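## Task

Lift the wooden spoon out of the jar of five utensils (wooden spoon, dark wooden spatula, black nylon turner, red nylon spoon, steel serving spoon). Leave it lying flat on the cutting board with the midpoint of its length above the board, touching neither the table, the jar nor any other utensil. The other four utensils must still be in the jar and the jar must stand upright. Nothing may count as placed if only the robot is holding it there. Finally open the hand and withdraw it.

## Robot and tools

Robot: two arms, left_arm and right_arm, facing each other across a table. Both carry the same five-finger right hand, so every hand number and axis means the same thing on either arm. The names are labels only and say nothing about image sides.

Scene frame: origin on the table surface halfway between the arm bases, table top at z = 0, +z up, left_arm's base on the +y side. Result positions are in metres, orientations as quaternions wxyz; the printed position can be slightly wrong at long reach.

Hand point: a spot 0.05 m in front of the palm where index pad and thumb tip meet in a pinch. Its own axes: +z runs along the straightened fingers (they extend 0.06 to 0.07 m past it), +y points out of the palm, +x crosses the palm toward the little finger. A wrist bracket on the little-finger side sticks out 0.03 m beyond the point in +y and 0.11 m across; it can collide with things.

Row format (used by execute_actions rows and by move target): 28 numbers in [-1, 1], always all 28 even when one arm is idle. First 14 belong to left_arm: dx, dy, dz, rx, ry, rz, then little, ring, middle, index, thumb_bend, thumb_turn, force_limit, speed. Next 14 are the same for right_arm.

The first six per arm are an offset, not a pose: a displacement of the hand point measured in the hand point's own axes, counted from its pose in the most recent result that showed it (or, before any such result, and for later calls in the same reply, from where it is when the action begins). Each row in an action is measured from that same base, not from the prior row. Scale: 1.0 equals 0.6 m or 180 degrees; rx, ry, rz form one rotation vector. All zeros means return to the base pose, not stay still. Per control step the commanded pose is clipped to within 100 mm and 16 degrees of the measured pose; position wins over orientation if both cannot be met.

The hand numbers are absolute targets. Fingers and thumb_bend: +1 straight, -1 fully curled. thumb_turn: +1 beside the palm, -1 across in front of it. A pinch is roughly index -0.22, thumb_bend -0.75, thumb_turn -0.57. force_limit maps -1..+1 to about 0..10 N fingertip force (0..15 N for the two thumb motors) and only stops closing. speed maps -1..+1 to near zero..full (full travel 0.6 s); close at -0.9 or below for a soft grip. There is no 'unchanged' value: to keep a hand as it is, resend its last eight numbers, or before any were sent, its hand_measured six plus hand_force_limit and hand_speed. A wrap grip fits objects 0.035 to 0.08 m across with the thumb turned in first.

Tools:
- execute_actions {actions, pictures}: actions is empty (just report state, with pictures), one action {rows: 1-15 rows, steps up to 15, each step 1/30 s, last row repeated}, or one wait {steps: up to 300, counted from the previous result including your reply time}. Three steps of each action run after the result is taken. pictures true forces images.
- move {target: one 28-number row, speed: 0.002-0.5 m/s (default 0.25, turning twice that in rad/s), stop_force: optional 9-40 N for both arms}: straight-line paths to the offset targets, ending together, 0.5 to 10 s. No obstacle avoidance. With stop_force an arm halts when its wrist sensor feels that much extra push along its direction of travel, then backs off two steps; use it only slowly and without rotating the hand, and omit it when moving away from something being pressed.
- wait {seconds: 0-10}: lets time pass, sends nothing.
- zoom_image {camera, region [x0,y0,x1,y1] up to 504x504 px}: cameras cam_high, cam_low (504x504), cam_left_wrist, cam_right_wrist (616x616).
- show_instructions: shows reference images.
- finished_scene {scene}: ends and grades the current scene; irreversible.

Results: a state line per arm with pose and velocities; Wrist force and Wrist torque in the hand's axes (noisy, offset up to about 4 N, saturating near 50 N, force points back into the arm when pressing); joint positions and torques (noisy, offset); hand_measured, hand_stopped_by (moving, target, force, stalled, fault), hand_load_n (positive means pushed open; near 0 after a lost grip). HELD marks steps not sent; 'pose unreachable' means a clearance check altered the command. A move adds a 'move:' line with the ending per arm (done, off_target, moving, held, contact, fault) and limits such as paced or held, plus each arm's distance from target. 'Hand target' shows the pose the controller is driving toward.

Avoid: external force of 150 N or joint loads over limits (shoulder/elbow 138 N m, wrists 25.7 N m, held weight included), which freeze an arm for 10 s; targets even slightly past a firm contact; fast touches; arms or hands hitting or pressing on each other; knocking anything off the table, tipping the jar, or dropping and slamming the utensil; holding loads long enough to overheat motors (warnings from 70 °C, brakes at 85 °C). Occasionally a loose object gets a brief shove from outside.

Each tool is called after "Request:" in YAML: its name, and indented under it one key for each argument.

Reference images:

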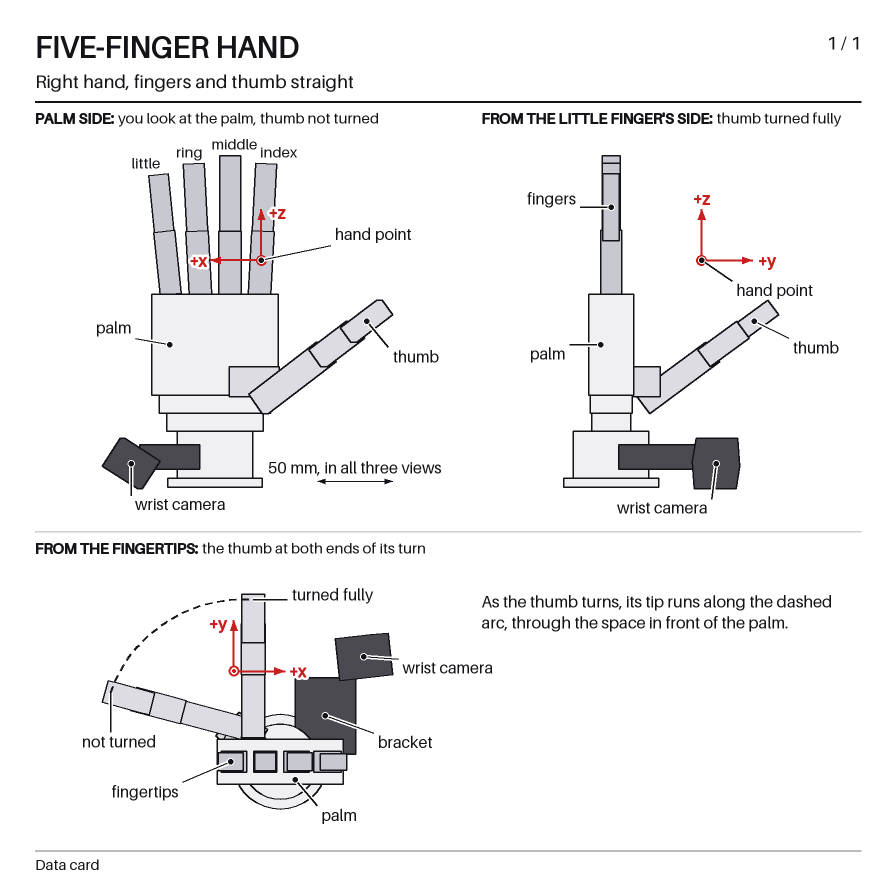

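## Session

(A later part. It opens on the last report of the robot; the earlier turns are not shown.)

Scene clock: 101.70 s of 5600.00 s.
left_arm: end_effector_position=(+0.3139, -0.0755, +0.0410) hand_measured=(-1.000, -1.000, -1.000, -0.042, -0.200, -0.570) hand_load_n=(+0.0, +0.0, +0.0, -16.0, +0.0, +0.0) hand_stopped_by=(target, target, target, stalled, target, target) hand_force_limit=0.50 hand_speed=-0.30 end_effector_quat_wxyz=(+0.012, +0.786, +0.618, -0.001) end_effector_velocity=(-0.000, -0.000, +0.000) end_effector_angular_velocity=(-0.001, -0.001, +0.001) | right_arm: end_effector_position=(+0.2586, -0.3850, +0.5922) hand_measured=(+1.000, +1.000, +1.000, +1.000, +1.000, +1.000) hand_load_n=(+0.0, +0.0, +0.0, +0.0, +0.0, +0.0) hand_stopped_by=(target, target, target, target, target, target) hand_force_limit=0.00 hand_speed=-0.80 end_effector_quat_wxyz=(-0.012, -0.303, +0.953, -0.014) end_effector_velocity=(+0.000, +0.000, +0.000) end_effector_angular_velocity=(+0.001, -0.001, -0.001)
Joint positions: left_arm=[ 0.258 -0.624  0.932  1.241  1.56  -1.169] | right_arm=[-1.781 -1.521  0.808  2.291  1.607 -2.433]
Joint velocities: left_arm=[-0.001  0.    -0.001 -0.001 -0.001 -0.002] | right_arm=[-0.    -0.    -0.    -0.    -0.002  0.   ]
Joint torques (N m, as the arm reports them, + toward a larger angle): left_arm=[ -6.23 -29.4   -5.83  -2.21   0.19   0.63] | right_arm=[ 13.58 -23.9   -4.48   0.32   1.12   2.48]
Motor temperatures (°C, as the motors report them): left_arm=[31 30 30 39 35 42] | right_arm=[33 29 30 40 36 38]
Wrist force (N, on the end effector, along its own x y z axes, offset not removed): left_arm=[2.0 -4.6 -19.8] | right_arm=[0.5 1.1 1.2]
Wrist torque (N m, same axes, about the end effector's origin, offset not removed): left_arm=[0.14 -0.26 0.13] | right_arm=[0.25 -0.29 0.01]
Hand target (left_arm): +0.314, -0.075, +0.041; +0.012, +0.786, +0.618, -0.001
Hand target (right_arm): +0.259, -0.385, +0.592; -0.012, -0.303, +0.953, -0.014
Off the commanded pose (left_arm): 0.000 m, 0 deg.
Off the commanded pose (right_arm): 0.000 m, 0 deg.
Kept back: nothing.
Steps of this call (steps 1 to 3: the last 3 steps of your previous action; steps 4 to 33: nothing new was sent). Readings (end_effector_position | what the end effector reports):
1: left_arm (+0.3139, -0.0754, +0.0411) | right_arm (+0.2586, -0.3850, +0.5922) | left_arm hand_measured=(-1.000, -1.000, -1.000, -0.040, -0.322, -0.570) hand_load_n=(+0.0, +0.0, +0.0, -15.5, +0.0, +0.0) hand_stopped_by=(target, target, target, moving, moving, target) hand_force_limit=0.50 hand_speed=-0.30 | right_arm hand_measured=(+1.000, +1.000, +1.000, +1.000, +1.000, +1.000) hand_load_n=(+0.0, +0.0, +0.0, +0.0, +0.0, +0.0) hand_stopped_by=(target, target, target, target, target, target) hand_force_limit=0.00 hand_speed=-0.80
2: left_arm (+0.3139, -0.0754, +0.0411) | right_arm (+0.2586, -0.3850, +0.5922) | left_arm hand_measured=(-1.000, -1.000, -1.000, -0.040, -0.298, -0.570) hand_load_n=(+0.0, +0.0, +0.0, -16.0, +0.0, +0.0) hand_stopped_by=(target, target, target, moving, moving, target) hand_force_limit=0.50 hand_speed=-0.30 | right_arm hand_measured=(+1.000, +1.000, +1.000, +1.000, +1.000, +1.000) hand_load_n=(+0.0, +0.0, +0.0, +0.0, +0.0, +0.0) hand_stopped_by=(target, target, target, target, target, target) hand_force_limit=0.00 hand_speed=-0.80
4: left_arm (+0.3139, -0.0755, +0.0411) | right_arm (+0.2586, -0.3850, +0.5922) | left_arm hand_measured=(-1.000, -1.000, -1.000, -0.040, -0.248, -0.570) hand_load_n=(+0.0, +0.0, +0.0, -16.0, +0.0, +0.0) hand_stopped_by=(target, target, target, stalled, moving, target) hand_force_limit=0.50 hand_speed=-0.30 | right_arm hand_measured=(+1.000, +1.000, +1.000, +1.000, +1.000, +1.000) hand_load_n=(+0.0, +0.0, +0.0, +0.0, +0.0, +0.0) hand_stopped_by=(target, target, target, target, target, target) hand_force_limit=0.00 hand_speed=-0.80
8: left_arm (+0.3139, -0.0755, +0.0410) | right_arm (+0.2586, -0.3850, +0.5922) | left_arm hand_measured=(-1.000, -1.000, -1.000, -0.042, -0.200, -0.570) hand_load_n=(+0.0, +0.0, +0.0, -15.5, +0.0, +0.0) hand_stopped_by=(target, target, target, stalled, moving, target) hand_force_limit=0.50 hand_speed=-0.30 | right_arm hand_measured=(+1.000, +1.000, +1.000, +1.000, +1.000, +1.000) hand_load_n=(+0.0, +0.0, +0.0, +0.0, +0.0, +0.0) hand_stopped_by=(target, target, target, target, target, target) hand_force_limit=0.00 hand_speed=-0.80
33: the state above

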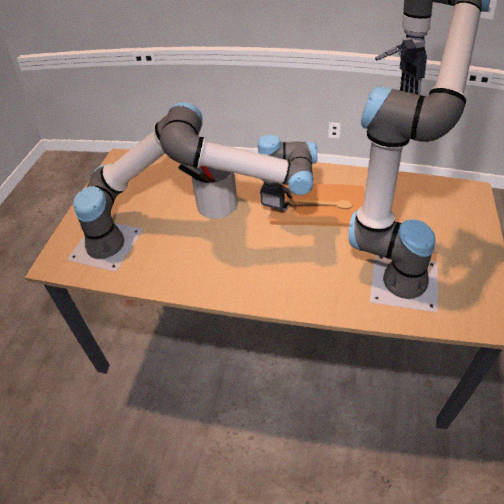

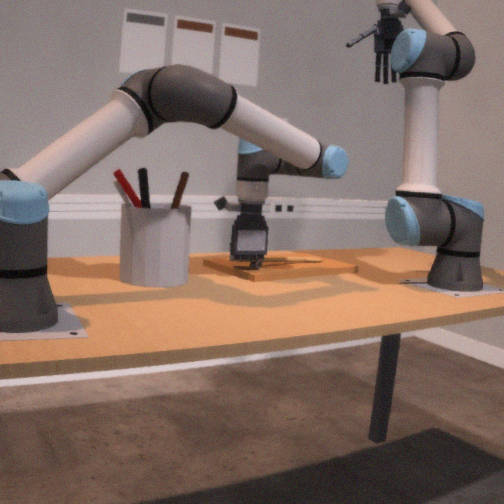

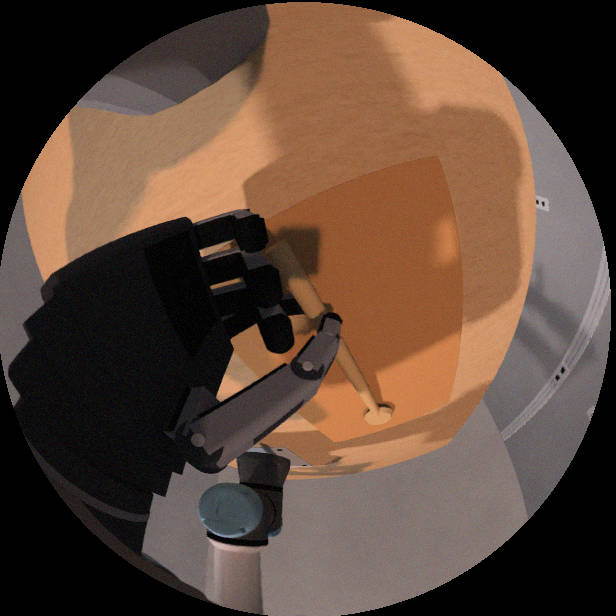

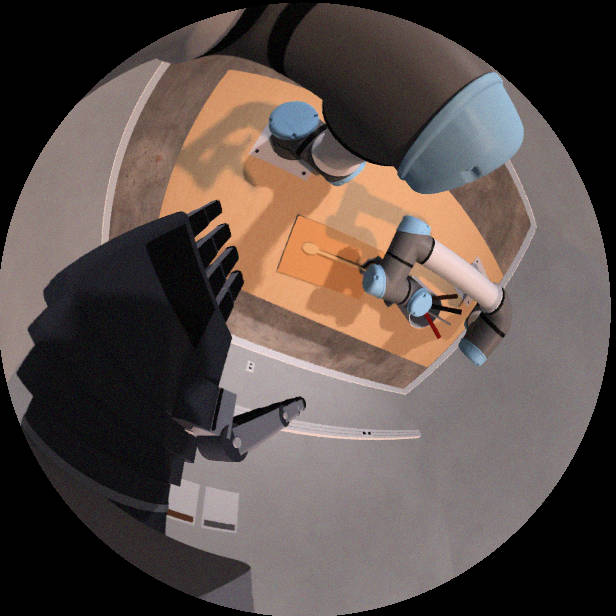

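Request:
move:
  target: [0,-0.01,-0.06,0,0,0,-1,-1,-1,-0.042,-0.2,-0.57,0.5,-0.3, 0,0,0,0,0,0,1,1,1,1,1,1,0,-0.8]
  speed: 0.03

Request:
move:
  target: [0.1,0,-0.4,0,0,0,-1,-1,-1,-0.042,-0.2,-0.57,0.5,-0.3, 0,0,0,0,0,0,1,1,1,1,1,1,0,-0.8]
  speed: 0.2

Scene clock: 103.53 s of 5600.00 s.
left_arm: end_effector_position=(+0.3076, -0.0734, +0.0766) hand_measured=(-1.000, -1.000, -1.000, -0.042, -0.200, -0.570) hand_load_n=(+0.0, +0.0, +0.0, +0.0, +0.0, +0.0) hand_stopped_by=(target, target, target, target, target, target) hand_force_limit=0.50 hand_speed=-0.30 end_effector_quat_wxyz=(+0.012, +0.786, +0.618, -0.001) end_effector_velocity=(-0.000, +0.000, +0.002) end_effector_angular_velocity=(+0.001, +0.001, -0.001) | right_arm: end_effector_position=(+0.2586, -0.3850, +0.5922) hand_measured=(+1.000, +1.000, +1.000, +1.000, +1.000, +1.000) hand_load_n=(+0.0, +0.0, +0.0, +0.0, +0.0, +0.0) hand_stopped_by=(target, target, target, target, target, target) hand_force_limit=0.00 hand_speed=-0.80 end_effector_quat_wxyz=(-0.012, -0.303, +0.953, -0.014) end_effector_velocity=(-0.000, -0.000, -0.000) end_effector_angular_velocity=(-0.001, +0.000, +0.000)
Joint positions: left_arm=[ 0.249 -0.665  0.916  1.298  1.56  -1.178] | right_arm=[-1.781 -1.521  0.808  2.291  1.607 -2.433]
Joint velocities: left_arm=[-0.    -0.002 -0.002  0.004  0.001  0.001] | right_arm=[ 0.    -0.     0.    -0.     0.001  0.   ]
Joint torques (N m, as the arm reports them, + toward a larger angle): left_arm=[ -7.3  -68.49 -27.43   4.43  -2.28  -2.38] | right_arm=[ 13.54 -22.93  -5.     0.24   1.22   2.64]
Motor temperatures (°C, as the motors report them): left_arm=[31 30 30 39 35 42] | right_arm=[33 29 30 40 36 38]
Wrist force (N, on the end effector, along its own x y z axes, offset not removed): left_arm=[-0.7 -0.6 1.3] | right_arm=[-0.3 1.9 1.7]
Wrist torque (N m, same axes, about the end effector's origin, offset not removed): left_arm=[-0.14 -0.20 0.01] | right_arm=[0.37 -0.19 -0.11]
Hand target (left_arm): +0.308, -0.073, +0.077; +0.012, +0.786, +0.618, -0.001
Hand target (right_arm): +0.259, -0.385, +0.592; -0.012, -0.303, +0.953, -0.014
Off the commanded pose (left_arm): 0.000 m, 0 deg.
Off the commanded pose (right_arm): 0.000 m, 0 deg.
Kept back: nothing.
move: done

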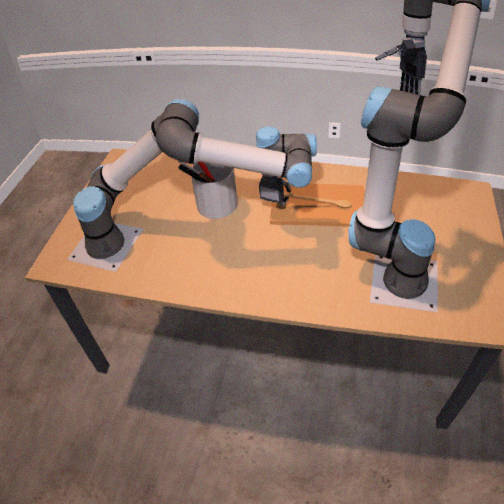

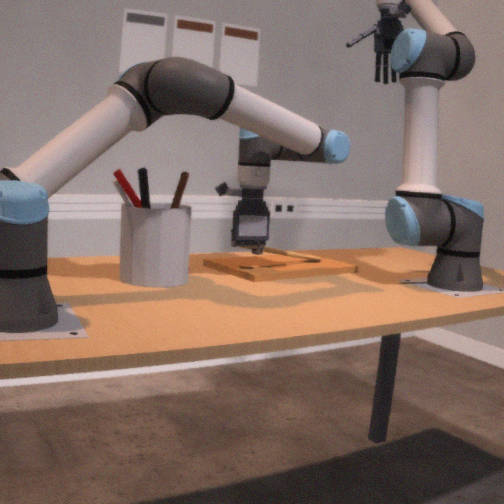

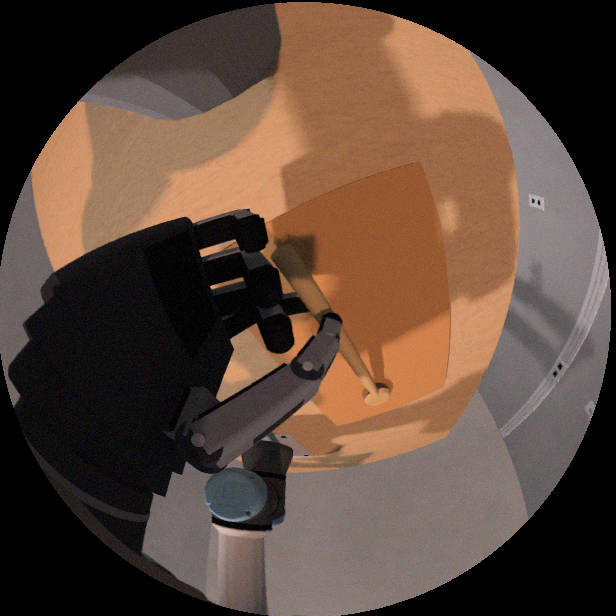

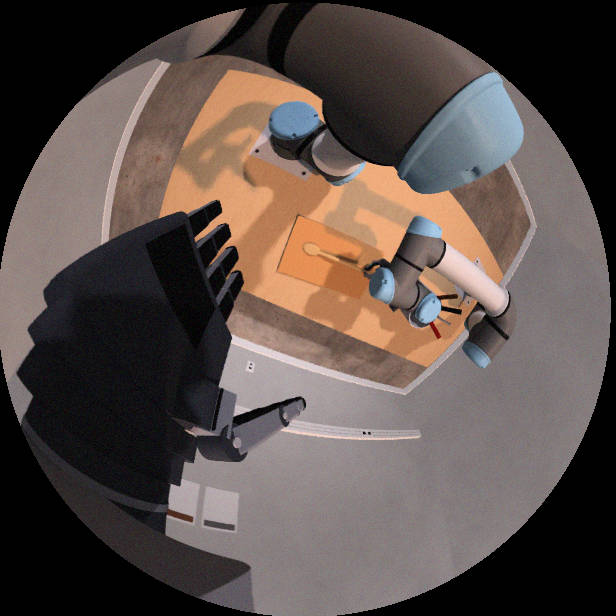

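Scene clock: 105.43 s of 5600.00 s.
left_arm: end_effector_position=(+0.3187, -0.0105, +0.3152) hand_measured=(-1.000, -1.000, -1.000, -0.042, -0.200, -0.570) hand_load_n=(+0.0, +0.0, +0.0, +0.0, +0.0, +0.0) hand_stopped_by=(target, target, target, target, target, target) hand_force_limit=0.50 hand_speed=-0.30 end_effector_quat_wxyz=(+0.012, +0.786, +0.618, -0.001) end_effector_velocity=(+0.001, +0.001, +0.003) end_effector_angular_velocity=(+0.002, +0.000, +0.002) | right_arm: end_effector_position=(+0.2586, -0.3850, +0.5922) hand_measured=(+1.000, +1.000, +1.000, +1.000, +1.000, +1.000) hand_load_n=(+0.0, +0.0, +0.0, +0.0, +0.0, +0.0) hand_stopped_by=(target, target, target, target, target, target) hand_force_limit=0.00 hand_speed=-0.80 end_effector_quat_wxyz=(-0.012, -0.303, +0.953, -0.014) end_effector_velocity=(-0.000, +0.000, +0.000) end_effector_angular_velocity=(+0.000, -0.000, +0.001)
Joint positions: left_arm=[ 0.286 -0.867  0.662  1.753  1.561 -1.141] | right_arm=[-1.781 -1.521  0.808  2.291  1.607 -2.433]
Joint velocities: left_arm=[ 0.002  0.003 -0.012  0.011  0.     0.001] | right_arm=[ 0.001  0.    -0.     0.    -0.     0.   ]
Joint torques (N m, as the arm reports them, + toward a larger angle): left_arm=[  6.43 -35.33 -26.85   4.56   2.27   2.48] | right_arm=[ 14.65 -22.94  -5.96   0.2    1.01   2.51]
Motor temperatures (°C, as the motors report them): left_arm=[31 30 30 39 35 42] | right_arm=[33 29 30 40 36 38]
Wrist force (N, on the end effector, along its own x y z axes, offset not removed): left_arm=[0.3 -1.7 1.1] | right_arm=[1.1 1.7 3.1]
Wrist torque (N m, same axes, about the end effector's origin, offset not removed): left_arm=[-0.31 -0.35 0.07] | right_arm=[0.25 -0.42 0.03]
Hand target (left_arm): +0.319, -0.010, +0.316; +0.012, +0.786, +0.618, -0.001
Hand target (right_arm): +0.259, -0.385, +0.592; -0.012, -0.303, +0.953, -0.014
Off the commanded pose (left_arm): 0.000 m, 0 deg.
Off the commanded pose (right_arm): 0.000 m, 0 deg.
Kept back: nothing.
move: done

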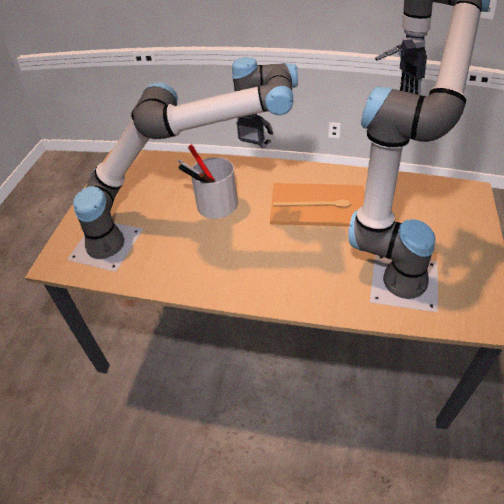

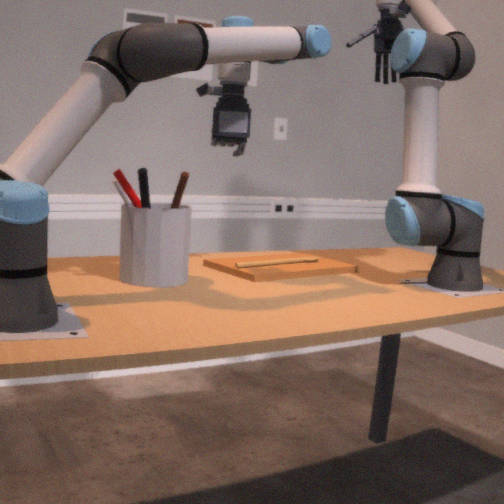

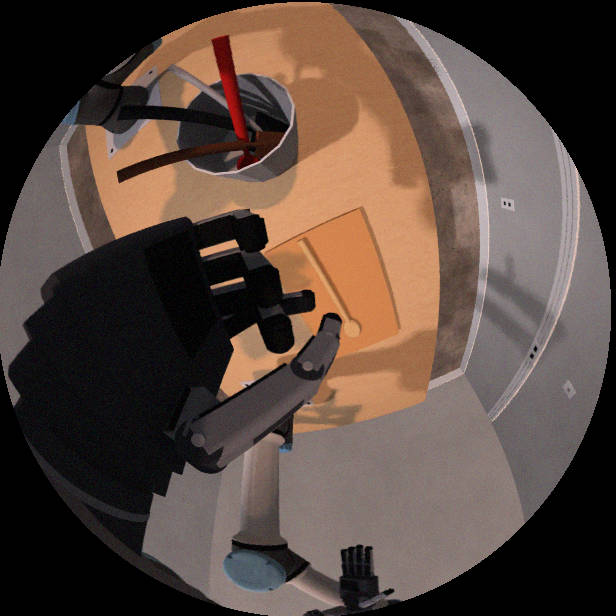

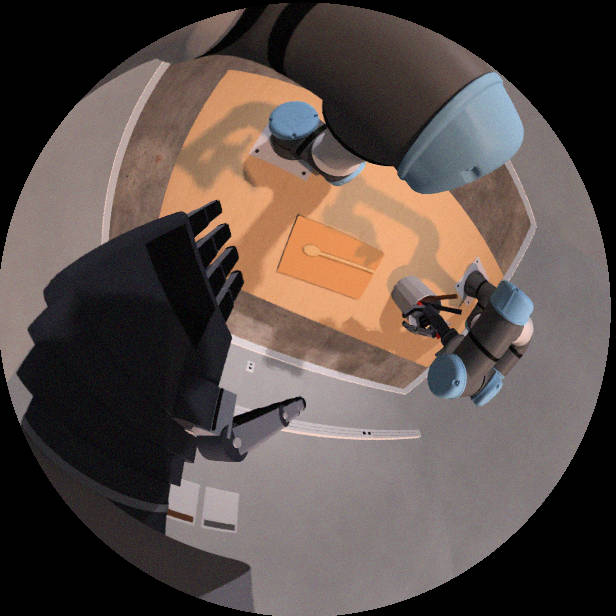

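Request:
finished_scene:
  scene: 1

The scene is finished: the task was done.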